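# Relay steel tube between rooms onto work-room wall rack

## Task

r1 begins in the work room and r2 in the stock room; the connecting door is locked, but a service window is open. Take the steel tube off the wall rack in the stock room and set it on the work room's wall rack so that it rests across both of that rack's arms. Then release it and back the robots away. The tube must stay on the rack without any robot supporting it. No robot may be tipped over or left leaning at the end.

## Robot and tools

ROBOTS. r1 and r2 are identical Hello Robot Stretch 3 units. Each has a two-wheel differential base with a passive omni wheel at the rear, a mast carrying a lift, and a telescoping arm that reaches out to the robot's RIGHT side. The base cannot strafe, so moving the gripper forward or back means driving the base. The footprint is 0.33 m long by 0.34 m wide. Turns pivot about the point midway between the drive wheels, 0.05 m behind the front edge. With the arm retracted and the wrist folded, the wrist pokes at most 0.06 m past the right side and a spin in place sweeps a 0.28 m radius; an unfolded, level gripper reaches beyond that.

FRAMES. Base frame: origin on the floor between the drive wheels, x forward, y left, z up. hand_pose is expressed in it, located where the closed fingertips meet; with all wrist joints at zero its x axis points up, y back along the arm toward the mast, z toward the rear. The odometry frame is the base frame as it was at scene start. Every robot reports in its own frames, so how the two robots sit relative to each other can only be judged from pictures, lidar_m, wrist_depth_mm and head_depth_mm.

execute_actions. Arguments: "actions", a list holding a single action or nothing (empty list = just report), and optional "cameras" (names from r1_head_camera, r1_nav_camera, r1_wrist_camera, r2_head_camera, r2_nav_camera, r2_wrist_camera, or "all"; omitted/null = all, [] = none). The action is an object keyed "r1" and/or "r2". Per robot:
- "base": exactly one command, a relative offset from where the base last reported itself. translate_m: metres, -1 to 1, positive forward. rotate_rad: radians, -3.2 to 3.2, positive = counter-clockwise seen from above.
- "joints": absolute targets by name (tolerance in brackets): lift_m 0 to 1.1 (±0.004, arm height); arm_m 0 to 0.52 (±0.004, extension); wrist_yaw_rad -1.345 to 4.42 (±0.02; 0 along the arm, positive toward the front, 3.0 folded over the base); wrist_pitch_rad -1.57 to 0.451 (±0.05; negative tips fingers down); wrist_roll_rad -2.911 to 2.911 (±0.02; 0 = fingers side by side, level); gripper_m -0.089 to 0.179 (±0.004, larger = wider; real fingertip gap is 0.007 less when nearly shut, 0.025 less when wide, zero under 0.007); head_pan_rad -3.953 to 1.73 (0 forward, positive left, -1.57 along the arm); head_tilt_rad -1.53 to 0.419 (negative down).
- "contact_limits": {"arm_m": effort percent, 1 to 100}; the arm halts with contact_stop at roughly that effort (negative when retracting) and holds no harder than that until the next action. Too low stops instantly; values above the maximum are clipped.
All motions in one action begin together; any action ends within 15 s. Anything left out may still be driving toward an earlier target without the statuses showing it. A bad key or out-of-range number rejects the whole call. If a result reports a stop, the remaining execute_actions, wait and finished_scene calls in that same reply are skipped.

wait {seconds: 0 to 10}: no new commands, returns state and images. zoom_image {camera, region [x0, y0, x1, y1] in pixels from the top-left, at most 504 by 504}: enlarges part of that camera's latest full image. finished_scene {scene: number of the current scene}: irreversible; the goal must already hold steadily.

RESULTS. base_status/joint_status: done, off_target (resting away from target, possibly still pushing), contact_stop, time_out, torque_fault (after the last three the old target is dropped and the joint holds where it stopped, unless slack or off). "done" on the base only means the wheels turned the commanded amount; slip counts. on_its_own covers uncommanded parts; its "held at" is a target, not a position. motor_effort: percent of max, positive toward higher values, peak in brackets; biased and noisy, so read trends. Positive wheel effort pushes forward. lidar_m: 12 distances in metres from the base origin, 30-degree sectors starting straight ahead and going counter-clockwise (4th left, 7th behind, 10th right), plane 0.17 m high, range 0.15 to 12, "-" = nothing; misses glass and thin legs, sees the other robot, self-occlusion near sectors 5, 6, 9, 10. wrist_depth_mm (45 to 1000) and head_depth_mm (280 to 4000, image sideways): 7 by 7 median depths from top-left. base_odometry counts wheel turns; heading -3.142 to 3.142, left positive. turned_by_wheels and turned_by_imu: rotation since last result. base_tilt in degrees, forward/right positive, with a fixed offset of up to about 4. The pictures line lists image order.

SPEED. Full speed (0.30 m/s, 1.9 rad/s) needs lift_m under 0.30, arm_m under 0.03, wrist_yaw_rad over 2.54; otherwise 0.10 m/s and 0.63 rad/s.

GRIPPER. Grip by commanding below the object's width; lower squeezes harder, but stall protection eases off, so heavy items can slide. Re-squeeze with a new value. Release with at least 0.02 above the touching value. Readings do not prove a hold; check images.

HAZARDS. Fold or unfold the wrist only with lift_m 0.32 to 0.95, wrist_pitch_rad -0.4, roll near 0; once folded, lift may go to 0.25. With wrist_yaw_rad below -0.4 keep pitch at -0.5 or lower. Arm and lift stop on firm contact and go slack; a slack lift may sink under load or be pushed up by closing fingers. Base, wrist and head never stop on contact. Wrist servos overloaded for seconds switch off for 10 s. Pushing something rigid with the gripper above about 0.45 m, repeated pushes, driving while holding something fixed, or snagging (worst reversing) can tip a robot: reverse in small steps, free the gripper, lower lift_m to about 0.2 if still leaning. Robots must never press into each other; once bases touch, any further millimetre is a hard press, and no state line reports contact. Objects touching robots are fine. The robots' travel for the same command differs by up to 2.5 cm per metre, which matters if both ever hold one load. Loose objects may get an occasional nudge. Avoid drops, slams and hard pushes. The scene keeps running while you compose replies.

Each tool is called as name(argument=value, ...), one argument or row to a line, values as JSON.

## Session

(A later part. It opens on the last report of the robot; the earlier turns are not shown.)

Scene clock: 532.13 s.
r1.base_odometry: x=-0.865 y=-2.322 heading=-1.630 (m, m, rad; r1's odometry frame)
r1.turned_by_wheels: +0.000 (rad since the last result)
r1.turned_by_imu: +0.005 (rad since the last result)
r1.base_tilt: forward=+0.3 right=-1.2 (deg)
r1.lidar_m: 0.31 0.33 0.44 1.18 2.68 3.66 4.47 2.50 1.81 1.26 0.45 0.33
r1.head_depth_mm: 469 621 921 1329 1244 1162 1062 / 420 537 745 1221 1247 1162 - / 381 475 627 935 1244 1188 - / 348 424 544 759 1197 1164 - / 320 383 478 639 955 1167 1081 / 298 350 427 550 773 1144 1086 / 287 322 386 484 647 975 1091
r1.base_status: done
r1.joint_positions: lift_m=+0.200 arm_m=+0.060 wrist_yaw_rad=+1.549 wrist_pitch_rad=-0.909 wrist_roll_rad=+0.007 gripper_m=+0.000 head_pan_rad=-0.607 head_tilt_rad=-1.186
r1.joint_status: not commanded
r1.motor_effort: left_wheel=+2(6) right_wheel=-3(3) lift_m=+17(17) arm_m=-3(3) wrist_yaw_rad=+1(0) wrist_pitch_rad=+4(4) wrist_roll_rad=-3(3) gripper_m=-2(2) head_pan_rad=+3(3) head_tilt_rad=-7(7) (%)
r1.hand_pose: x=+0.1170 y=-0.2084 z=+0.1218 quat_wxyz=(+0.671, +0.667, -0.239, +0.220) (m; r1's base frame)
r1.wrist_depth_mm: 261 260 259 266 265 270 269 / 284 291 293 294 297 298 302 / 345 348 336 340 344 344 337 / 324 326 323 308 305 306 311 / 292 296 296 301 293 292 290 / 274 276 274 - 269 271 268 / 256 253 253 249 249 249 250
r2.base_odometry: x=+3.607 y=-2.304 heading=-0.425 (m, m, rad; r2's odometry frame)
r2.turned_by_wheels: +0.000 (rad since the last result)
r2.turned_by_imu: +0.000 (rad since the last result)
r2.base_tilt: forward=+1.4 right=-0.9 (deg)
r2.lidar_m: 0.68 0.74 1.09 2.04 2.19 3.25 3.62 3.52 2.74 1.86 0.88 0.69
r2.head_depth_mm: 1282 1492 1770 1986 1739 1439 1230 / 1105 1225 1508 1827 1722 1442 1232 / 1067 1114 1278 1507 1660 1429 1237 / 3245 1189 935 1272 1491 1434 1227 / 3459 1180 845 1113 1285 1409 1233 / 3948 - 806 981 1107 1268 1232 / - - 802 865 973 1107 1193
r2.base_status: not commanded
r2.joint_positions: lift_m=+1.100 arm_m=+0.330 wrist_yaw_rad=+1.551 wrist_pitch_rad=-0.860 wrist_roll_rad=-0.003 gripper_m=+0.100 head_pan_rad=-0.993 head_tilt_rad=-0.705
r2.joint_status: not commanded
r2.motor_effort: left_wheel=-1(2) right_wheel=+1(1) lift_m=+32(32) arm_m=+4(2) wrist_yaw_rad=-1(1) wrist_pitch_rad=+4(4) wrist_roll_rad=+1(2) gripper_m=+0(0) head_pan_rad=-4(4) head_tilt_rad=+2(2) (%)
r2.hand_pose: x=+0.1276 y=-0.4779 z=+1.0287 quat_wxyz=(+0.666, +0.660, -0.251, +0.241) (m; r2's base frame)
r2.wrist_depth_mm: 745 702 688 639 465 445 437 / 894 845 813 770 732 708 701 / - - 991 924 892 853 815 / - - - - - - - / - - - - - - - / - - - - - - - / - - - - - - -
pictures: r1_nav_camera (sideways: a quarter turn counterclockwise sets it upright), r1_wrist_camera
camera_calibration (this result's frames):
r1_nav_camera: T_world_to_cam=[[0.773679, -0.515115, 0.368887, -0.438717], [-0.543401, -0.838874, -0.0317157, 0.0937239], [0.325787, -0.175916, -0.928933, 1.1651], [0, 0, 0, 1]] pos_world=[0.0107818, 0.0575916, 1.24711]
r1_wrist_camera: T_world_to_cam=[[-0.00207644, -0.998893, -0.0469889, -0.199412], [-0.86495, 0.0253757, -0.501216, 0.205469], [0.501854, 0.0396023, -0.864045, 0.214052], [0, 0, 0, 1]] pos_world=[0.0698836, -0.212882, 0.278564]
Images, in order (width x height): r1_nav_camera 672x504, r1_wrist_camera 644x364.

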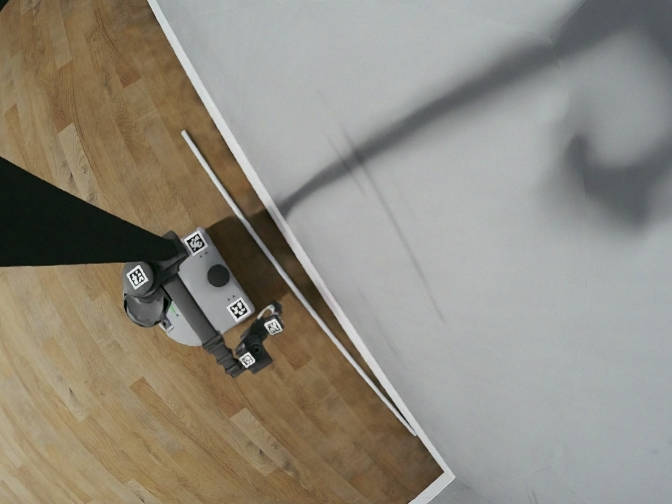

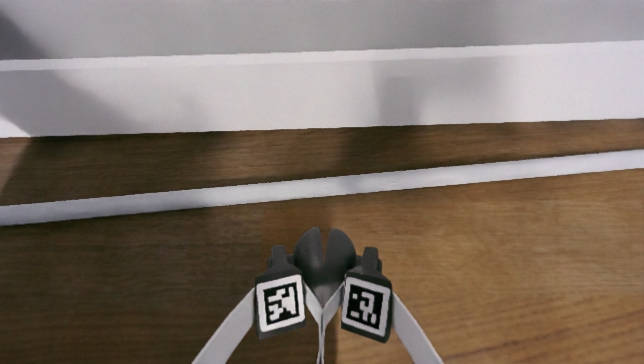

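execute_actions(
  actions=[
    {"r1":{"base":{"translate_m":0.1},"joints":{"wrist_pitch_rad":-0.7,"lift_m":0.12}}},
  ],
  cameras=[],
)

execute_actions(
  actions=[
    {"r1":{"joints":{"lift_m":0.068}}},
  ],
  cameras=["r1_wrist_camera"],
)

execute_actions(
  actions=[
    {"r1":{"base":{"translate_m":-0.5}}},
  ],
  cameras=["r1_nav_camera"],
)

execute_actions(
  actions=[
    {"r1":{"base":{"rotate_rad":-1.6}}},
  ],
  cameras=["r1_nav_camera"],
)

Scene clock: 534.57 s.
r1.base_odometry: x=-0.871 y=-2.422 heading=-1.630 (m, m, rad; r1's odometry frame)
r1.turned_by_wheels: +0.000 (rad since the last result)
r1.turned_by_imu: +0.001 (rad since the last result)
r1.base_tilt: forward=+0.3 right=-1.2 (deg)
r1.lidar_m: 0.21 0.22 0.30 0.81 2.69 3.68 4.57 2.50 1.81 1.76 0.31 0.22
r1.head_depth_mm: 308 400 591 1144 1244 1161 1064 / 292 346 482 787 1238 - - / - 311 406 604 1137 1181 - / - 294 351 490 814 1157 - / - - 312 411 617 1113 1089 / - - 294 355 499 835 1088 / - - - 315 417 631 1062
r1.base_status: done
r1.joint_positions: lift_m=+0.120 arm_m=+0.060 wrist_yaw_rad=+1.549 wrist_pitch_rad=-0.716 wrist_roll_rad=+0.007 gripper_m=+0.000 head_pan_rad=-0.607 head_tilt_rad=-1.186
r1.joint_status: all done
r1.motor_effort: left_wheel=+2(7) right_wheel=-3(4) lift_m=+17(19) arm_m=-3(3) wrist_yaw_rad=+1(0) wrist_pitch_rad=+8(8) wrist_roll_rad=-3(3) gripper_m=-2(2) head_pan_rad=+2(2) head_tilt_rad=-8(8) (%)
r1.hand_pose: x=+0.1560 y=-0.2092 z=+0.0724 quat_wxyz=(+0.646, +0.641, -0.302, +0.284) (m; r1's base frame)
r1.wrist_depth_mm: 129 129 130 131 133 134 134 / 146 147 148 149 150 152 153 / 170 170 172 172 174 174 177 / 184 183 183 184 186 188 189 / 219 221 224 217 227 230 232 / 228 228 226 - 225 224 224 / 206 206 203 199 190 186 191
r2.base_odometry: x=+3.607 y=-2.304 heading=-0.425 (m, m, rad; r2's odometry frame)
r2.turned_by_wheels: +0.000 (rad since the last result)
r2.turned_by_imu: +0.000 (rad since the last result)
r2.base_tilt: forward=+1.3 right=-0.9 (deg)
r2.lidar_m: 0.68 0.73 1.09 2.04 2.19 3.27 3.62 3.53 2.74 1.86 0.88 0.69
r2.head_depth_mm: 1280 1494 1782 2026 1717 1449 1238 / 1111 1231 1515 1844 1735 1439 1235 / 1068 1121 1285 1505 1680 1431 1235 / 3293 1188 936 1279 1497 1445 1227 / 3594 1183 845 1108 1272 1403 1230 / 3840 - 803 975 1104 1275 1226 / - - 806 863 981 1098 1191
r2.base_status: not commanded
r2.joint_positions: lift_m=+1.100 arm_m=+0.330 wrist_yaw_rad=+1.551 wrist_pitch_rad=-0.860 wrist_roll_rad=-0.003 gripper_m=+0.100 head_pan_rad=-0.993 head_tilt_rad=-0.705
r2.joint_status: not commanded
r2.motor_effort: left_wheel=-1(1) right_wheel=+1(1) lift_m=+31(32) arm_m=+2(3) wrist_yaw_rad=-1(1) wrist_pitch_rad=+4(4) wrist_roll_rad=+1(2) gripper_m=+0(0) head_pan_rad=-4(4) head_tilt_rad=+2(2) (%)
r2.hand_pose: x=+0.1276 y=-0.4779 z=+1.0287 quat_wxyz=(+0.666, +0.660, -0.251, +0.241) (m; r2's base frame)
r2.wrist_depth_mm: 728 705 674 653 466 451 439 / 893 855 816 778 748 716 682 / - - 994 965 889 861 831 / - - - - - - - / - - - - - - - / - - - - - - - / - - - - - - -
pictures: none
No camera images: the call's "cameras" was empty. Leave "cameras" out to get every camera's image.

Scene clock: 535.87 s.
r1.base_odometry: x=-0.871 y=-2.422 heading=-1.630 (m, m, rad; r1's odometry frame)
r1.turned_by_wheels: +0.000 (rad since the last result)
r1.turned_by_imu: +0.000 (rad since the last result)
r1.base_tilt: forward=+0.3 right=-1.3 (deg)
r1.lidar_m: 0.21 0.22 0.30 0.81 2.68 3.67 4.58 2.50 1.84 1.35 0.31 0.22
r1.head_depth_mm: 308 400 592 1133 1246 1152 1064 / 292 346 482 787 1232 - - / - 310 405 605 1144 1180 - / - 295 351 489 812 1158 - / - - 312 412 618 1116 1085 / - - 294 355 498 834 1083 / - - - 315 417 629 1062
r1.base_status: not commanded
r1.joint_positions: lift_m=+0.068 arm_m=+0.060 wrist_yaw_rad=+1.549 wrist_pitch_rad=-0.706 wrist_roll_rad=+0.007 gripper_m=+0.000 head_pan_rad=-0.607 head_tilt_rad=-1.186
r1.joint_status: all done
r1.motor_effort: left_wheel=+2(2) right_wheel=+0(3) lift_m=+15(15) arm_m=-3(2) wrist_yaw_rad=+0(1) wrist_pitch_rad=+3(8) wrist_roll_rad=-3(3) gripper_m=-2(2) head_pan_rad=+3(3) head_tilt_rad=-6(7) (%)
r1.hand_pose: x=+0.1579 y=-0.2093 z=+0.0224 quat_wxyz=(+0.645, +0.640, -0.305, +0.287) (m; r1's base frame)
r1.wrist_depth_mm: 129 129 130 131 131 132 133 / 141 142 143 142 142 143 144 / 149 151 152 153 155 156 158 / 176 178 180 182 183 185 187 / 197 197 197 199 195 194 194 / 176 176 176 - 173 172 172 / 158 157 142 137 141 142 145
r2.base_odometry: x=+3.607 y=-2.304 heading=-0.425 (m, m, rad; r2's odometry frame)
r2.turned_by_wheels: +0.000 (rad since the last result)
r2.turned_by_imu: +0.000 (rad since the last result)
r2.base_tilt: forward=+1.3 right=-0.9 (deg)
r2.lidar_m: 0.68 0.73 1.09 2.04 2.20 3.27 3.62 3.50 2.74 1.86 0.88 0.69
r2.head_depth_mm: 1287 1506 1780 2001 1711 1440 1237 / 1112 1230 1499 1809 1741 1446 1236 / 1066 1126 1282 1513 1675 1437 1238 / 3259 1182 937 1283 1489 1427 1233 / 3573 1183 843 1108 1274 1399 1237 / 3905 - 806 982 1109 1270 1224 / - - 803 866 979 1107 1192
r2.base_status: not commanded
r2.joint_positions: lift_m=+1.100 arm_m=+0.330 wrist_yaw_rad=+1.551 wrist_pitch_rad=-0.860 wrist_roll_rad=-0.003 gripper_m=+0.100 head_pan_rad=-0.993 head_tilt_rad=-0.705
r2.joint_status: not commanded
r2.motor_effort: left_wheel=-2(1) right_wheel=+1(1) lift_m=+31(32) arm_m=+2(2) wrist_yaw_rad=-1(0) wrist_pitch_rad=+4(4) wrist_roll_rad=+1(2) gripper_m=+0(0) head_pan_rad=-4(4) head_tilt_rad=+3(2) (%)
r2.hand_pose: x=+0.1276 y=-0.4779 z=+1.0287 quat_wxyz=(+0.666, +0.660, -0.251, +0.241) (m; r2's base frame)
r2.wrist_depth_mm: 750 711 655 652 474 447 438 / 898 861 806 766 749 696 688 / - - - 979 905 837 795 / - - - - - - - / - - - - - - - / - - - - - - - / - - - - - - -
pictures: r1_wrist_camera
camera_calibration (this result's frames):
r1_wrist_camera: T_world_to_cam=[[0.00716327, -0.999089, -0.042081, -0.20646], [-0.746115, 0.022678, -0.66543, 0.175375], [0.665778, 0.036164, -0.745273, 0.0783538], [0, 0, 0, 1]] pos_world=[0.0801624, -0.213082, 0.166407]
Images, in order (width x height): r1_wrist_camera 644x364.

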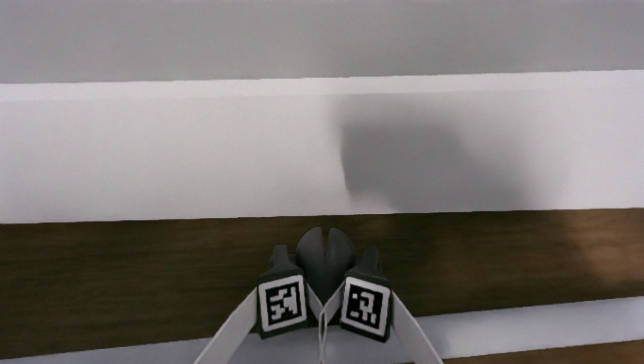

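Scene clock: 541.90 s.
r1.base_odometry: x=-0.841 y=-1.922 heading=-1.630 (m, m, rad; r1's odometry frame)
r1.turned_by_wheels: +0.000 (rad since the last result)
r1.turned_by_imu: +0.001 (rad since the last result)
r1.base_tilt: forward=+0.3 right=-1.2 (deg)
r1.lidar_m: 0.71 0.74 1.01 2.58 2.68 3.67 4.08 2.51 1.85 1.76 1.02 0.75
r1.head_depth_mm: 1136 1499 1509 1359 1238 1154 1064 / 1018 1303 1495 1374 1251 - - / 924 1144 1460 1386 1262 1185 - / 842 1026 1312 1381 1264 1168 - / 776 924 1162 1377 1269 1170 1084 / 717 846 1034 1314 1275 1176 1087 / 667 778 935 1170 1286 1185 1094
r1.base_status: done
r1.joint_positions: lift_m=+0.068 arm_m=+0.060 wrist_yaw_rad=+1.548 wrist_pitch_rad=-0.701 wrist_roll_rad=+0.003 gripper_m=+0.000 head_pan_rad=-0.607 head_tilt_rad=-1.186
r1.joint_status: not commanded
r1.motor_effort: left_wheel=+2(2) right_wheel=-4(8) lift_m=+17(17) arm_m=-3(3) wrist_yaw_rad=+1(8) wrist_pitch_rad=+0(43) wrist_roll_rad=-1(3) gripper_m=-2(4) head_pan_rad=+2(3) head_tilt_rad=-8(8) (%)
r1.hand_pose: x=+0.1589 y=-0.2095 z=+0.0232 quat_wxyz=(+0.645, +0.638, -0.306, +0.289) (m; r1's base frame)
r1.wrist_depth_mm: 408 402 400 399 392 391 385 / 321 321 315 313 315 313 310 / 250 248 252 253 259 260 260 / 227 228 226 225 224 223 224 / 198 198 197 202 196 196 196 / 175 176 175 - 175 175 175 / 159 158 156 155 155 157 157
r2.base_odometry: x=+3.607 y=-2.304 heading=-0.425 (m, m, rad; r2's odometry frame)
r2.turned_by_wheels: +0.000 (rad since the last result)
r2.turned_by_imu: +0.000 (rad since the last result)
r2.base_tilt: forward=+1.3 right=-0.9 (deg)
r2.lidar_m: 0.68 0.73 1.09 2.04 2.19 3.26 3.61 3.49 2.73 1.86 0.88 0.69
r2.head_depth_mm: 1294 1499 1780 2035 1718 1448 1231 / 1112 1225 1504 1839 1721 1443 1239 / 1073 1119 1275 1509 1681 1441 1238 / 3241 1187 937 1277 1503 1438 1239 / 3567 1182 847 1106 1272 1404 1233 / 3903 - 802 981 1110 1275 1236 / - - 803 865 978 1104 1190
r2.base_status: not commanded
r2.joint_positions: lift_m=+1.100 arm_m=+0.330 wrist_yaw_rad=+1.551 wrist_pitch_rad=-0.860 wrist_roll_rad=-0.003 gripper_m=+0.100 head_pan_rad=-0.993 head_tilt_rad=-0.705
r2.joint_status: not commanded
r2.motor_effort: left_wheel=-2(2) right_wheel=+1(1) lift_m=+32(32) arm_m=+3(2) wrist_yaw_rad=-1(1) wrist_pitch_rad=+4(4) wrist_roll_rad=+1(1) gripper_m=+0(0) head_pan_rad=-4(4) head_tilt_rad=+1(2) (%)
r2.hand_pose: x=+0.1276 y=-0.4779 z=+1.0287 quat_wxyz=(+0.666, +0.660, -0.251, +0.241) (m; r2's base frame)
r2.wrist_depth_mm: 730 698 685 660 463 456 438 / 897 854 811 756 737 702 696 / - - 993 958 904 828 810 / - - - - - - - / - - - - - - - / - - - - - - - / - - - - - - -
pictures: r1_nav_camera (sideways: a quarter turn counterclockwise sets it upright)
camera_calibration (this result's frames):
r1_nav_camera: T_world_to_cam=[[0.773754, -0.51505, 0.368819, -0.43863], [-0.543315, -0.838929, -0.031718, 0.0937264], [0.32575, -0.175843, -0.92896, 1.16513], [0, 0, 0, 1]] pos_world=[0.0107726, 0.0575943, 1.24711]
Images, in order (width x height): r1_nav_camera 672x504.

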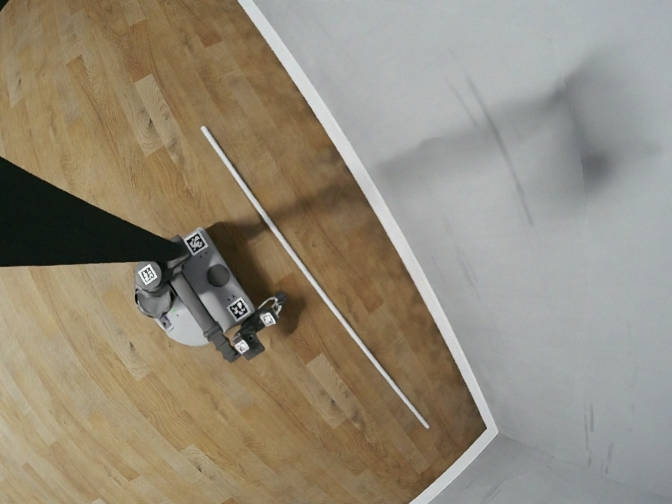

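Scene clock: 545.37 s.
r1.base_odometry: x=-0.841 y=-1.922 heading=+3.053 (m, m, rad; r1's odometry frame)
r1.turned_by_wheels: -1.600 (rad since the last result)
r1.turned_by_imu: -1.581 (rad since the last result)
r1.base_tilt: forward=+0.3 right=-1.2 (deg)
r1.lidar_m: 1.74 1.05 0.75 0.71 0.74 0.98 2.46 2.65 3.53 4.08 2.59 1.83
r1.head_depth_mm: 1915 1691 1507 1362 1245 1154 1068 / 1932 1681 1528 1371 1254 - - / 1921 1707 1524 1383 1265 1183 - / 1929 1718 1552 1382 1267 1170 - / 1890 1737 1541 1398 1279 1174 1081 / 1806 1743 1563 1406 1282 1174 1091 / 1680 1759 1568 1409 1284 1187 1092
r1.base_status: done
r1.joint_positions: lift_m=+0.068 arm_m=+0.060 wrist_yaw_rad=+1.549 wrist_pitch_rad=-0.701 wrist_roll_rad=+0.003 gripper_m=+0.000 head_pan_rad=-0.607 head_tilt_rad=-1.186
r1.joint_status: not commanded
r1.motor_effort: left_wheel=+2(5) right_wheel=-3(7) lift_m=+17(17) arm_m=-2(2) wrist_yaw_rad=+1(1) wrist_pitch_rad=+0(0) wrist_roll_rad=-1(1) gripper_m=-2(3) head_pan_rad=+2(3) head_tilt_rad=-8(6) (%)
r1.hand_pose: x=+0.1588 y=-0.2093 z=+0.0231 quat_wxyz=(+0.644, +0.638, -0.305, +0.290) (m; r1's base frame)
r1.wrist_depth_mm: 399 397 399 397 393 390 385 / 323 319 320 314 312 313 310 / 266 264 265 263 263 257 261 / 227 228 226 227 225 224 222 / 199 198 197 202 196 195 195 / 176 176 175 - 174 174 173 / 159 157 158 154 156 156 156
r2.base_odometry: x=+3.607 y=-2.304 heading=-0.425 (m, m, rad; r2's odometry frame)
r2.turned_by_wheels: +0.000 (rad since the last result)
r2.turned_by_imu: +0.000 (rad since the last result)
r2.base_tilt: forward=+1.4 right=-0.8 (deg)
r2.lidar_m: 0.68 0.73 1.09 2.04 2.20 3.27 3.61 3.52 2.74 1.86 0.88 0.69
r2.head_depth_mm: 1293 1497 1781 2019 1726 1451 1238 / 1106 1218 1513 1824 1739 1436 1235 / 1071 1120 1285 1507 1670 1445 1239 / 3209 1184 935 1279 1504 1438 1236 / 3548 1181 848 1110 1278 1387 1229 / 3918 - 804 982 1111 1268 1240 / - - 799 865 978 1105 1195
r2.base_status: not commanded
r2.joint_positions: lift_m=+1.100 arm_m=+0.330 wrist_yaw_rad=+1.551 wrist_pitch_rad=-0.860 wrist_roll_rad=-0.003 gripper_m=+0.100 head_pan_rad=-0.993 head_tilt_rad=-0.705
r2.joint_status: not commanded
r2.motor_effort: left_wheel=+0(1) right_wheel=+1(1) lift_m=+32(32) arm_m=+3(2) wrist_yaw_rad=-1(1) wrist_pitch_rad=+4(4) wrist_roll_rad=+2(1) gripper_m=+0(1) head_pan_rad=-4(4) head_tilt_rad=+2(2) (%)
r2.hand_pose: x=+0.1276 y=-0.4779 z=+1.0287 quat_wxyz=(+0.666, +0.660, -0.251, +0.241) (m; r2's base frame)
r2.wrist_depth_mm: 732 713 674 663 466 446 443 / 873 824 783 756 751 707 706 / - - - 931 891 860 834 / - - - - - - - / - - - - - - - / - - - - - - - / - - - - - - -
pictures: r1_nav_camera (sideways: a quarter turn counterclockwise sets it upright)
camera_calibration (this result's frames):
r1_nav_camera: T_world_to_cam=[[0.773754, -0.515051, 0.36882, -0.43863], [-0.543316, -0.838929, -0.031718, 0.0937264], [0.32575, -0.175844, -0.92896, 1.16513], [0, 0, 0, 1]] pos_world=[0.0107727, 0.0575943, 1.24711]
Images, in order (width x height): r1_nav_camera 672x504.

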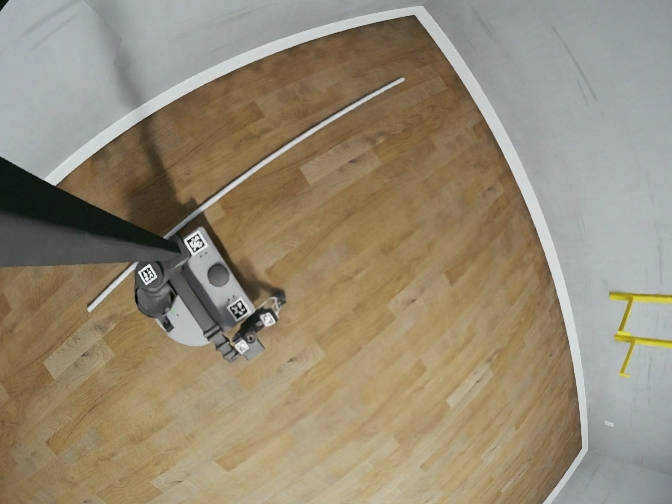

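execute_actions(
  actions=[
    {"r1":{"base":{"translate_m":0.62},"joints":{"lift_m":0.15,"wrist_pitch_rad":-0.42,"gripper_m":0.15,"arm_m":0.15}}},
  ],
  cameras=[],
)

execute_actions(
  actions=[
    {"r1":{"base":{"rotate_rad":3.2},"joints":{"head_pan_rad":-1.3}}},
  ],
  cameras=["r1_nav_camera","r1_wrist_camera"],
)

Scene clock: 553.03 s.
r1.base_odometry: x=-1.459 y=-1.868 heading=+3.054 (m, m, rad; r1's odometry frame)
r1.turned_by_wheels: +0.000 (rad since the last result)
r1.turned_by_imu: +0.003 (rad since the last result)
r1.base_tilt: forward=+0.3 right=-1.3 (deg)
r1.lidar_m: 1.12 1.09 0.77 0.74 0.76 1.01 2.55 3.30 4.28 4.05 1.66 1.18
r1.head_depth_mm: 1810 1687 1502 1360 1252 1148 1060 / 1680 1697 1516 1366 1264 1169 - / 1502 1679 1530 1382 1261 1185 - / 1373 1634 1526 1391 1267 1166 - / 1262 1504 1553 1405 1270 1172 1078 / 1159 1367 1532 1400 1283 1174 1084 / 1077 1255 1481 1412 1286 1179 1093
r1.base_status: done
r1.joint_positions: lift_m=+0.150 arm_m=+0.150 wrist_yaw_rad=+1.549 wrist_pitch_rad=-0.440 wrist_roll_rad=+0.003 gripper_m=+0.150 head_pan_rad=-0.607 head_tilt_rad=-1.186
r1.joint_status: all done
r1.motor_effort: left_wheel=+2(6) right_wheel=-3(3) lift_m=+20(22) arm_m=+3(4) wrist_yaw_rad=+0(0) wrist_pitch_rad=+10(10) wrist_roll_rad=-1(1) gripper_m=+1(85) head_pan_rad=+3(3) head_tilt_rad=-6(7) (%)
r1.hand_pose: x=+0.2001 y=-0.2996 z=+0.1577 quat_wxyz=(+0.601, +0.593, -0.386, +0.371) (m; r1's base frame)
r1.wrist_depth_mm: 891 922 890 923 967 992 973 / 926 928 928 - 994 941 973 / 665 660 658 674 653 666 667 / 502 503 493 501 499 501 501 / 405 405 401 407 403 407 397 / 341 - 334 336 335 - 337 / 290 283 290 292 290 279 300
r2.base_odometry: x=+3.607 y=-2.304 heading=-0.425 (m, m, rad; r2's odometry frame)
r2.turned_by_wheels: +0.000 (rad since the last result)
r2.turned_by_imu: +0.000 (rad since the last result)
r2.base_tilt: forward=+1.3 right=-0.9 (deg)
r2.lidar_m: 0.68 0.73 1.09 2.04 2.19 3.26 3.61 3.52 2.74 1.87 0.88 0.69
r2.head_depth_mm: 1284 1498 1791 2014 1723 1449 1242 / 1105 1228 1510 1819 1734 1439 1236 / 1064 1116 1278 1505 1662 1451 1241 / 3209 1188 939 1270 1489 1449 1233 / 3533 1183 845 1115 1280 1393 1227 / 3934 - 806 980 1108 1263 1232 / - - 804 864 975 1101 1199
r2.base_status: not commanded
r2.joint_positions: lift_m=+1.100 arm_m=+0.330 wrist_yaw_rad=+1.551 wrist_pitch_rad=-0.860 wrist_roll_rad=-0.003 gripper_m=+0.100 head_pan_rad=-0.993 head_tilt_rad=-0.705
r2.joint_status: not commanded
r2.motor_effort: left_wheel=-1(1) right_wheel=+1(1) lift_m=+32(32) arm_m=+3(1) wrist_yaw_rad=-1(1) wrist_pitch_rad=+4(4) wrist_roll_rad=+1(2) gripper_m=+0(1) head_pan_rad=-4(4) head_tilt_rad=+3(3) (%)
r2.hand_pose: x=+0.1276 y=-0.4779 z=+1.0287 quat_wxyz=(+0.666, +0.660, -0.251, +0.241) (m; r2's base frame)
r2.wrist_depth_mm: 722 707 680 643 464 449 433 / 859 846 803 779 747 725 706 / - - - 951 922 856 815 / - - - - - - - / - - - - - - - / - - - - - - - / - - - - - - -
pictures: none
No camera images: the call's "cameras" was empty. Leave "cameras" out to get every camera's image.

Scene clock: 559.03 s.
r1.base_odometry: x=-1.459 y=-1.868 heading=-0.030 (m, m, rad; r1's odometry frame)
r1.turned_by_wheels: +3.200 (rad since the last result)
r1.turned_by_imu: +3.168 (rad since the last result)
r1.base_tilt: forward=+0.3 right=-1.3 (deg)
r1.lidar_m: 3.11 3.37 4.19 4.04 1.56 1.16 1.12 1.02 0.76 0.74 0.77 1.07
r1.head_depth_mm: 673 818 1032 1314 1243 1149 1075 / 692 846 1079 1339 1260 - - / 717 878 1135 1361 1249 - - / 741 913 1191 1383 1272 1163 1084 / 763 950 1259 1406 1269 1171 1077 / 792 990 1321 1417 1281 1180 1088 / 815 1035 1414 1417 1288 1181 1094
r1.base_status: done
r1.joint_positions: lift_m=+0.150 arm_m=+0.150 wrist_yaw_rad=+1.549 wrist_pitch_rad=-0.440 wrist_roll_rad=+0.003 gripper_m=+0.150 head_pan_rad=-1.293 head_tilt_rad=-1.186
r1.joint_status: all done
r1.motor_effort: left_wheel=-2(5) right_wheel=+2(4) lift_m=+21(20) arm_m=+3(4) wrist_yaw_rad=+0(0) wrist_pitch_rad=+10(10) wrist_roll_rad=-1(1) gripper_m=+0(1) head_pan_rad=-3(29) head_tilt_rad=-6(8) (%)
r1.hand_pose: x=+0.2002 y=-0.2996 z=+0.1577 quat_wxyz=(+0.601, +0.593, -0.386, +0.371) (m; r1's base frame)
r1.wrist_depth_mm: - - - - - 758 518 / - - - - 989 741 522 / 667 667 674 658 668 666 500 / 513 504 492 497 508 499 475 / 411 405 403 408 403 406 402 / 340 - 337 333 340 - 340 / 292 282 292 283 289 284 298
r2.base_odometry: x=+3.607 y=-2.304 heading=-0.425 (m, m, rad; r2's odometry frame)
r2.turned_by_wheels: +0.000 (rad since the last result)
r2.turned_by_imu: +0.000 (rad since the last result)
r2.base_tilt: forward=+1.3 right=-0.9 (deg)
r2.lidar_m: 0.68 0.74 1.10 2.04 2.20 3.27 3.62 3.52 2.74 1.87 0.88 0.69
r2.head_depth_mm: 1277 1498 1784 2009 1734 1453 1237 / 1101 1228 1509 1831 1728 1438 1243 / 1070 1125 1279 1516 1676 1452 1237 / 3262 1182 939 1284 1505 1441 1231 / 3567 1188 845 1116 1277 1388 1236 / 3927 - 808 986 1112 1264 1227 / - - 803 863 979 1110 1201
r2.base_status: not commanded
r2.joint_positions: lift_m=+1.100 arm_m=+0.330 wrist_yaw_rad=+1.551 wrist_pitch_rad=-0.860 wrist_roll_rad=-0.003 gripper_m=+0.100 head_pan_rad=-0.993 head_tilt_rad=-0.705
r2.joint_status: not commanded
r2.motor_effort: left_wheel=-1(1) right_wheel=+1(1) lift_m=+32(32) arm_m=+3(3) wrist_yaw_rad=-1(1) wrist_pitch_rad=+4(4) wrist_roll_rad=+2(2) gripper_m=+0(0) head_pan_rad=-4(4) head_tilt_rad=+1(2) (%)
r2.hand_pose: x=+0.1276 y=-0.4779 z=+1.0287 quat_wxyz=(+0.666, +0.660, -0.251, +0.241) (m; r2's base frame)
r2.wrist_depth_mm: 737 702 664 654 466 444 440 / 871 856 810 777 742 712 689 / - - 995 924 898 852 811 / - - - - - - - / - - - - - - - / - - - - - - - / - - - - - - -
pictures: r1_nav_camera (sideways: a quarter turn counterclockwise sets it upright), r1_wrist_camera
camera_calibration (this result's frames):
r1_nav_camera: T_world_to_cam=[[0.27224, -0.888772, 0.368742, -0.43547], [-0.951907, -0.304739, -0.0317207, 0.0962223], [0.140563, -0.342373, -0.92899, 1.1663], [0, 0, 0, 1]] pos_world=[0.0462082, 0.0415998, 1.24711]
r1_wrist_camera: T_world_to_cam=[[0.0188742, -0.999377, -0.029813, -0.295727], [-0.544906, 0.0147188, -0.838368, 0.283579], [0.838285, 0.0320688, -0.544288, 0.0868789], [0, 0, 0, 1]] pos_world=[0.0872763, -0.302503, 0.276215]
Images, in order (width x height): r1_nav_camera 672x504, r1_wrist_camera 644x364.

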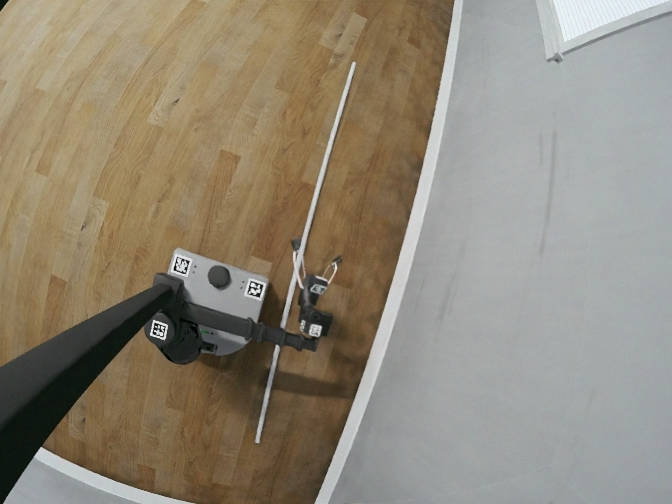

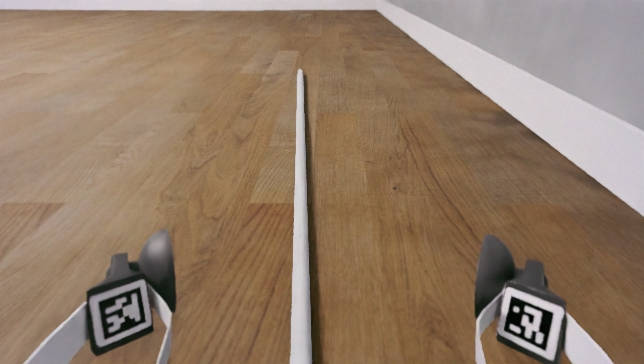

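execute_actions(
  actions=[
    {"r1":{"base":{"translate_m":0.04},"joints":{"lift_m":0.01,"arm_m":0.14,"wrist_yaw_rad":1.6,"gripper_m":0.09}}},
  ],
  cameras=[],
)

execute_actions(
  actions=[
    {"r1":{"joints":{"gripper_m":-0.04,"lift_m":0.004}}},
  ],
  cameras=[],
)

execute_actions(
  actions=[
    {"r1":{"joints":{"lift_m":0.04,"wrist_pitch_rad":-0.33}}},
  ],
  cameras=["r1_wrist_camera"],
)

execute_actions(
  actions=[
    {"r1":{"base":{"rotate_rad":0.5}}},
  ],
  cameras=["r1_nav_camera","r1_wrist_camera"],
)

Scene clock: 561.47 s.
r1.base_odometry: x=-1.419 y=-1.869 heading=-0.030 (m, m, rad; r1's odometry frame)
r1.turned_by_wheels: +0.000 (rad since the last result)
r1.turned_by_imu: +0.000 (rad since the last result)
r1.base_tilt: forward=+0.4 right=-1.3 (deg)
r1.lidar_m: 3.11 3.32 4.18 4.03 1.62 1.20 1.16 1.03 0.76 0.74 0.78 1.07
r1.head_depth_mm: 674 816 1030 1318 1242 1152 1056 / 696 847 1080 1335 1269 - - / 716 878 1140 1366 1280 - - / 741 911 1197 1387 1266 1164 1082 / 765 950 1256 1398 1268 1171 1083 / 790 993 1332 1414 1279 1173 1091 / 819 1041 1413 1415 1286 1186 1099
r1.base_status: done
r1.joint_positions: lift_m=+0.010 arm_m=+0.140 wrist_yaw_rad=+1.598 wrist_pitch_rad=-0.418 wrist_roll_rad=+0.003 gripper_m=+0.090 head_pan_rad=-1.293 head_tilt_rad=-1.186
r1.joint_status: all done
r1.motor_effort: left_wheel=-2(2) right_wheel=+4(6) lift_m=+15(18) arm_m=-3(4) wrist_yaw_rad=+1(3) wrist_pitch_rad=-1(10) wrist_roll_rad=-1(2) gripper_m=+0(84) head_pan_rad=-3(3) head_tilt_rad=-6(7) (%)
r1.hand_pose: x=+0.2029 y=-0.2793 z=+0.0229 quat_wxyz=(+0.587, +0.599, -0.378, +0.392) (m; r1's base frame)
r1.wrist_depth_mm: - - - - - 813 557 / 550 544 554 538 538 540 507 / 361 355 358 357 358 353 358 / 266 265 265 255 264 267 264 / 212 210 215 202 210 208 209 / 175 176 176 169 174 174 175 / 151 150 150 141 149 148 150
r2.base_odometry: x=+3.607 y=-2.304 heading=-0.425 (m, m, rad; r2's odometry frame)
r2.turned_by_wheels: +0.000 (rad since the last result)
r2.turned_by_imu: +0.000 (rad since the last result)
r2.base_tilt: forward=+1.3 right=-0.9 (deg)
r2.lidar_m: 0.68 0.74 1.09 2.04 2.19 3.29 3.62 3.51 2.73 1.86 0.88 0.69
r2.head_depth_mm: 1286 1498 1766 2010 1715 1438 1238 / 1105 1216 1500 1830 1741 1441 1236 / 1069 1116 1282 1513 1674 1440 1226 / 3253 1189 936 1278 1488 1441 1233 / 3548 1183 846 1115 1277 1398 1229 / 3966 - 809 979 1109 1257 1228 / - - 803 867 978 1105 1196
r2.base_status: not commanded
r2.joint_positions: lift_m=+1.100 arm_m=+0.330 wrist_yaw_rad=+1.551 wrist_pitch_rad=-0.860 wrist_roll_rad=-0.003 gripper_m=+0.100 head_pan_rad=-0.993 head_tilt_rad=-0.705
r2.joint_status: not commanded
r2.motor_effort: left_wheel=-1(1) right_wheel=+1(1) lift_m=+32(32) arm_m=+3(2) wrist_yaw_rad=-1(1) wrist_pitch_rad=+4(4) wrist_roll_rad=+1(2) gripper_m=+0(0) head_pan_rad=-5(4) head_tilt_rad=+2(1) (%)
r2.hand_pose: x=+0.1276 y=-0.4779 z=+1.0287 quat_wxyz=(+0.666, +0.660, -0.251, +0.241) (m; r2's base frame)
r2.wrist_depth_mm: 716 693 682 660 466 447 440 / 894 834 814 788 747 727 685 / - - - 904 896 853 826 / - - - - - - - / - - - - - - - / - - - - - - - / - - - - - - -
pictures: none
No camera images: the call's "cameras" was empty. Leave "cameras" out to get every camera's image.

Scene clock: 563.27 s.
r1.base_odometry: x=-1.419 y=-1.869 heading=-0.030 (m, m, rad; r1's odometry frame)
r1.turned_by_wheels: +0.000 (rad since the last result)
r1.turned_by_imu: +0.001 (rad since the last result)
r1.base_tilt: forward=+0.3 right=-1.2 (deg)
r1.lidar_m: 3.12 3.33 4.18 4.05 1.62 1.20 1.16 1.02 0.76 0.74 0.78 1.07
r1.head_depth_mm: 674 817 1034 1320 1252 1153 1059 / 693 847 1083 1345 1268 - - / 715 877 1138 1367 1278 - - / 741 910 1195 1389 1288 1165 1085 / 766 954 1256 1393 1257 1166 1084 / 790 995 1334 1404 1278 1176 1087 / 818 1039 1406 1405 1287 1176 1095
r1.base_status: not commanded
r1.joint_positions: lift_m=+0.004 arm_m=+0.140 wrist_yaw_rad=+1.597 wrist_pitch_rad=-0.387 wrist_roll_rad=+0.003 gripper_m=-0.039 head_pan_rad=-1.293 head_tilt_rad=-1.186
r1.joint_status: all done
r1.motor_effort: left_wheel=-2(2) right_wheel=-2(6) lift_m=+15(15) arm_m=-3(3) wrist_yaw_rad=+2(2) wrist_pitch_rad=-18(18) wrist_roll_rad=-1(2) gripper_m=-20(99) head_pan_rad=-2(3) head_tilt_rad=-7(6) (%)
r1.hand_pose: x=+0.2068 y=-0.2793 z=+0.0240 quat_wxyz=(+0.581, +0.592, -0.387, +0.401) (m; r1's base frame)
r1.wrist_depth_mm: - - - - - 875 568 / 612 627 618 624 631 602 534 / 386 384 382 378 385 382 377 / 275 275 275 277 275 271 276 / 216 217 216 215 216 215 215 / 176 178 177 155 177 176 176 / 150 151 148 142 145 149 151
r2.base_odometry: x=+3.607 y=-2.304 heading=-0.425 (m, m, rad; r2's odometry frame)
r2.turned_by_wheels: +0.000 (rad since the last result)
r2.turned_by_imu: +0.000 (rad since the last result)
r2.base_tilt: forward=+1.3 right=-0.9 (deg)
r2.lidar_m: 0.68 0.74 1.09 2.04 2.19 3.27 3.62 3.51 2.73 1.87 0.88 0.69
r2.head_depth_mm: 1285 1499 1788 2021 1734 1439 1244 / 1105 1231 1507 1811 1724 1440 1236 / 1071 1117 1278 1502 1672 1437 1235 / 3254 1185 934 1278 1493 1447 1233 / 3524 1182 844 1106 1278 1400 1230 / 3910 - 806 983 1108 1268 1232 / - - 801 866 977 1110 1194
r2.base_status: not commanded
r2.joint_positions: lift_m=+1.100 arm_m=+0.330 wrist_yaw_rad=+1.551 wrist_pitch_rad=-0.860 wrist_roll_rad=-0.003 gripper_m=+0.100 head_pan_rad=-0.993 head_tilt_rad=-0.705
r2.joint_status: not commanded
r2.motor_effort: left_wheel=-1(1) right_wheel=+1(1) lift_m=+32(32) arm_m=+3(2) wrist_yaw_rad=-1(1) wrist_pitch_rad=+4(4) wrist_roll_rad=+2(1) gripper_m=+0(0) head_pan_rad=-5(4) head_tilt_rad=+2(2) (%)
r2.hand_pose: x=+0.1276 y=-0.4779 z=+1.0287 quat_wxyz=(+0.666, +0.660, -0.251, +0.241) (m; r2's base frame)
r2.wrist_depth_mm: 721 703 661 654 464 451 436 / 884 848 807 788 754 721 700 / - - 965 938 904 838 800 / - - - - - - - / - - - - - - - / - - - - - - - / - - - - - - -
pictures: none
No camera images: the call's "cameras" was empty. Leave "cameras" out to get every camera's image.

Scene clock: 564.40 s.
r1.base_odometry: x=-1.419 y=-1.869 heading=-0.030 (m, m, rad; r1's odometry frame)
r1.turned_by_wheels: +0.000 (rad since the last result)
r1.turned_by_imu: +0.000 (rad since the last result)
r1.base_tilt: forward=+0.3 right=-1.2 (deg)
r1.lidar_m: 3.10 3.29 4.17 4.04 1.62 1.20 1.16 1.03 0.76 0.74 0.78 1.07
r1.head_depth_mm: 677 815 1035 1319 1244 1145 1054 / 692 849 1080 1345 1263 - - / 718 882 1141 1361 1275 - - / 740 913 1195 1381 1286 1171 1084 / 766 954 1260 1388 1266 1172 1080 / 789 991 1325 1405 1262 1179 1088 / 815 1037 1413 1413 1290 1176 1095
r1.base_status: not commanded
r1.joint_positions: lift_m=+0.040 arm_m=+0.140 wrist_yaw_rad=+1.599 wrist_pitch_rad=-0.419 wrist_roll_rad=+0.003 gripper_m=-0.039 head_pan_rad=-1.293 head_tilt_rad=-1.186
r1.joint_status: wrist_pitch_rad off_target (ended at -0.419, target -0.330); the others done
r1.on_its_own: wrist_pitch_rad is at rest, and its effort (+45) is outside its rest range (-20 to +32)
r1.motor_effort: left_wheel=-2(1) right_wheel=+1(2) lift_m=+24(25) arm_m=-3(2) wrist_yaw_rad=+0(2) wrist_pitch_rad=+45(50) wrist_roll_rad=-1(1) gripper_m=-20(20) head_pan_rad=-2(3) head_tilt_rad=-6(7) (%)
r1.hand_pose: x=+0.2028 y=-0.2789 z=+0.0520 quat_wxyz=(+0.587, +0.599, -0.377, +0.392) (m; r1's base frame)
r1.wrist_depth_mm: - - - - - 892 575 / 632 652 646 635 630 642 539 / 426 419 426 423 424 420 420 / 313 314 314 300 310 311 314 / 252 252 250 252 251 251 250 / 208 209 209 - 207 209 208 / 179 180 176 168 173 178 180
r2.base_odometry: x=+3.607 y=-2.304 heading=-0.425 (m, m, rad; r2's odometry frame)
r2.turned_by_wheels: +0.000 (rad since the last result)
r2.turned_by_imu: +0.000 (rad since the last result)
r2.base_tilt: forward=+1.4 right=-0.9 (deg)
r2.lidar_m: 0.68 0.73 1.09 2.04 2.19 3.28 3.62 3.52 2.73 1.87 0.88 0.69
r2.head_depth_mm: 1278 1501 1780 2025 1731 1443 1245 / 1104 1225 1510 1820 1731 1441 1238 / 1074 1121 1276 1515 1682 1447 1239 / 3331 1180 937 1277 1490 1445 1231 / 3635 1184 844 1111 1281 1400 1236 / 3971 - 805 982 1108 1270 1229 / - - 802 864 980 1106 1189
r2.base_status: not commanded
r2.joint_positions: lift_m=+1.100 arm_m=+0.330 wrist_yaw_rad=+1.551 wrist_pitch_rad=-0.860 wrist_roll_rad=-0.003 gripper_m=+0.100 head_pan_rad=-0.993 head_tilt_rad=-0.705
r2.joint_status: not commanded
r2.motor_effort: left_wheel=-1(1) right_wheel=+2(1) lift_m=+31(32) arm_m=+3(3) wrist_yaw_rad=-1(0) wrist_pitch_rad=+4(4) wrist_roll_rad=+2(2) gripper_m=-1(0) head_pan_rad=-5(4) head_tilt_rad=+2(1) (%)
r2.hand_pose: x=+0.1276 y=-0.4779 z=+1.0287 quat_wxyz=(+0.666, +0.660, -0.251, +0.241) (m; r2's base frame)
r2.wrist_depth_mm: 718 708 678 655 468 450 440 / 890 829 801 780 726 698 678 / - - 994 934 890 864 811 / - - - - - - - / - - - - - - - / - - - - - - - / - - - - - - -
pictures: r1_wrist_camera
camera_calibration (this result's frames):
r1_wrist_camera: T_world_to_cam=[[0.0696927, -0.997148, -0.0289745, -0.287956], [-0.527555, -0.0121896, -0.849433, 0.185684], [0.846657, 0.074485, -0.5269, 0.0357447], [0, 0, 0, 1]] pos_world=[0.0877633, -0.287533, 0.168216]
Images, in order (width x height): r1_wrist_camera 644x364.

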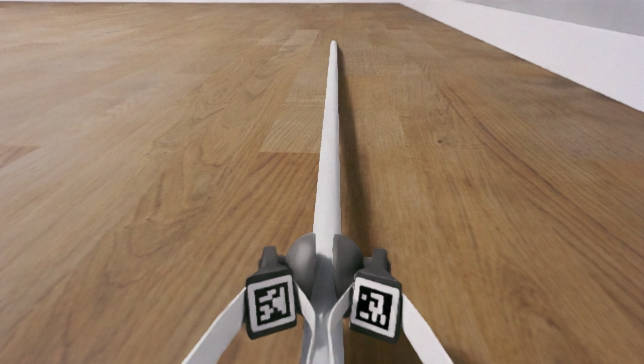

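Scene clock: 566.43 s.
r1.base_odometry: x=-1.419 y=-1.869 heading=+0.470 (m, m, rad; r1's odometry frame)
r1.turned_by_wheels: +0.500 (rad since the last result)
r1.turned_by_imu: +0.495 (rad since the last result)
r1.base_tilt: forward=+0.3 right=-1.2 (deg)
r1.lidar_m: 3.29 4.21 4.04 1.66 1.21 1.17 1.05 0.77 0.74 0.77 1.06 2.82
r1.head_depth_mm: 761 893 1080 1309 1249 1154 1062 / 832 988 1225 1363 1266 - - / 920 1113 1416 1383 1278 - - / 1025 1272 1515 1388 1250 1171 1086 / 1155 1482 1542 1399 1273 1174 1087 / 1329 1686 1560 1403 1282 1177 1090 / 1565 1753 1567 1410 1286 1185 1096
r1.base_status: done
r1.joint_positions: lift_m=+0.040 arm_m=+0.140 wrist_yaw_rad=+1.602 wrist_pitch_rad=-0.352 wrist_roll_rad=+0.000 gripper_m=-0.039 head_pan_rad=-1.293 head_tilt_rad=-1.186
r1.joint_status: not commanded
r1.on_its_own: wrist_pitch_rad moved +0.067 to your old target -0.330
r1.motor_effort: left_wheel=-1(7) right_wheel=+1(8) lift_m=+21(24) arm_m=-1(3) wrist_yaw_rad=-2(13) wrist_pitch_rad=+11(46) wrist_roll_rad=+0(1) gripper_m=-15(21) head_pan_rad=-3(2) head_tilt_rad=-6(7) (%)
r1.hand_pose: x=+0.2107 y=-0.2778 z=+0.0675 quat_wxyz=(+0.574, +0.586, -0.395, +0.414) (m; r1's base frame)
r1.wrist_depth_mm: - - - - - - - / 905 915 930 917 923 937 931 / 525 528 533 537 541 530 530 / 372 370 374 375 370 372 372 / 287 287 286 284 286 287 289 / 233 232 232 - 233 234 233 / 197 197 194 190 198 197 197
r2.base_odometry: x=+3.607 y=-2.304 heading=-0.425 (m, m, rad; r2's odometry frame)
r2.turned_by_wheels: +0.000 (rad since the last result)
r2.turned_by_imu: +0.000 (rad since the last result)
r2.base_tilt: forward=+1.4 right=-0.9 (deg)
r2.lidar_m: 0.68 0.73 1.09 2.04 2.20 3.26 3.62 3.50 2.74 1.87 0.88 0.69
r2.head_depth_mm: 1282 1500 1779 2015 1721 1440 1230 / 1111 1231 1512 1826 1730 1433 1229 / 1066 1117 1284 1506 1674 1440 1240 / 3238 1188 936 1268 1505 1433 1238 / 3561 1178 846 1112 1280 1391 1236 / - - 808 973 1109 1268 1230 / - - 802 867 974 1104 1198
r2.base_status: not commanded
r2.joint_positions: lift_m=+1.100 arm_m=+0.330 wrist_yaw_rad=+1.551 wrist_pitch_rad=-0.860 wrist_roll_rad=-0.003 gripper_m=+0.100 head_pan_rad=-0.993 head_tilt_rad=-0.705
r2.joint_status: not commanded
r2.motor_effort: left_wheel=-1(1) right_wheel=+2(1) lift_m=+31(32) arm_m=+3(3) wrist_yaw_rad=-1(1) wrist_pitch_rad=+4(4) wrist_roll_rad=+2(1) gripper_m=+0(0) head_pan_rad=-4(5) head_tilt_rad=+3(2) (%)
r2.hand_pose: x=+0.1276 y=-0.4779 z=+1.0287 quat_wxyz=(+0.666, +0.660, -0.251, +0.241) (m; r2's base frame)
r2.wrist_depth_mm: 740 709 677 655 457 443 445 / 883 827 825 784 732 716 685 / - - - 966 884 845 832 / - - - - - - - / - - - - - - - / - - - - - - - / - - - - - - -
pictures: r1_nav_camera (sideways: a quarter turn counterclockwise sets it upright), r1_wrist_camera
camera_calibration (this result's frames):
r1_nav_camera: T_world_to_cam=[[0.271945, -0.888863, 0.368739, -0.435464], [-0.952008, -0.304423, -0.0317208, 0.096223], [0.140448, -0.342416, -0.928992, 1.16631], [0, 0, 0, 1]] pos_world=[0.0462219, 0.0415867, 1.24711]
r1_wrist_camera: T_world_to_cam=[[0.0755113, -0.996865, -0.0236396, -0.288447], [-0.469526, -0.0146314, -0.882797, 0.19238], [0.879684, 0.0777606, -0.469159, 0.0271725], [0, 0, 0, 1]] pos_world=[0.088205, -0.28684, 0.175762]
Images, in order (width x height): r1_nav_camera 672x504, r1_wrist_camera 644x364.

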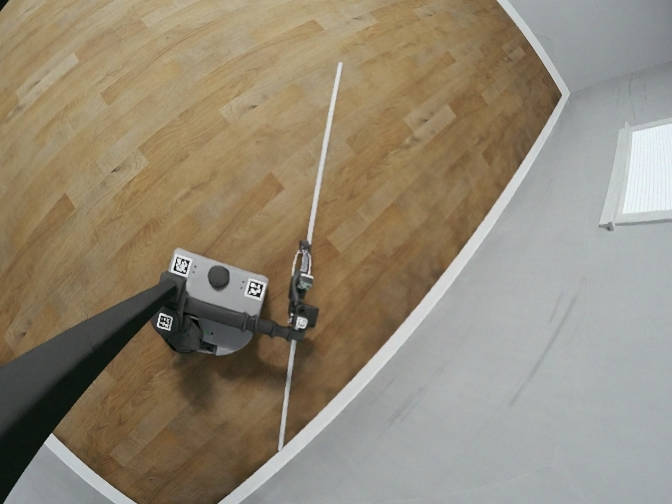

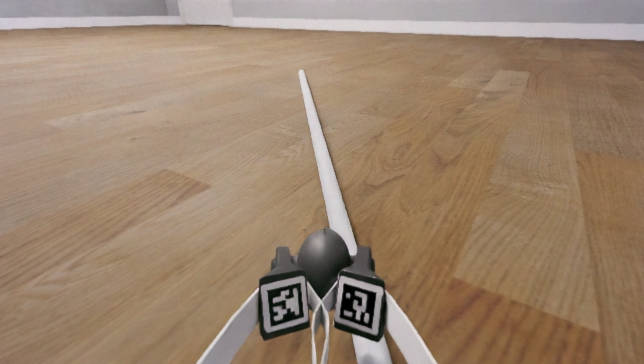

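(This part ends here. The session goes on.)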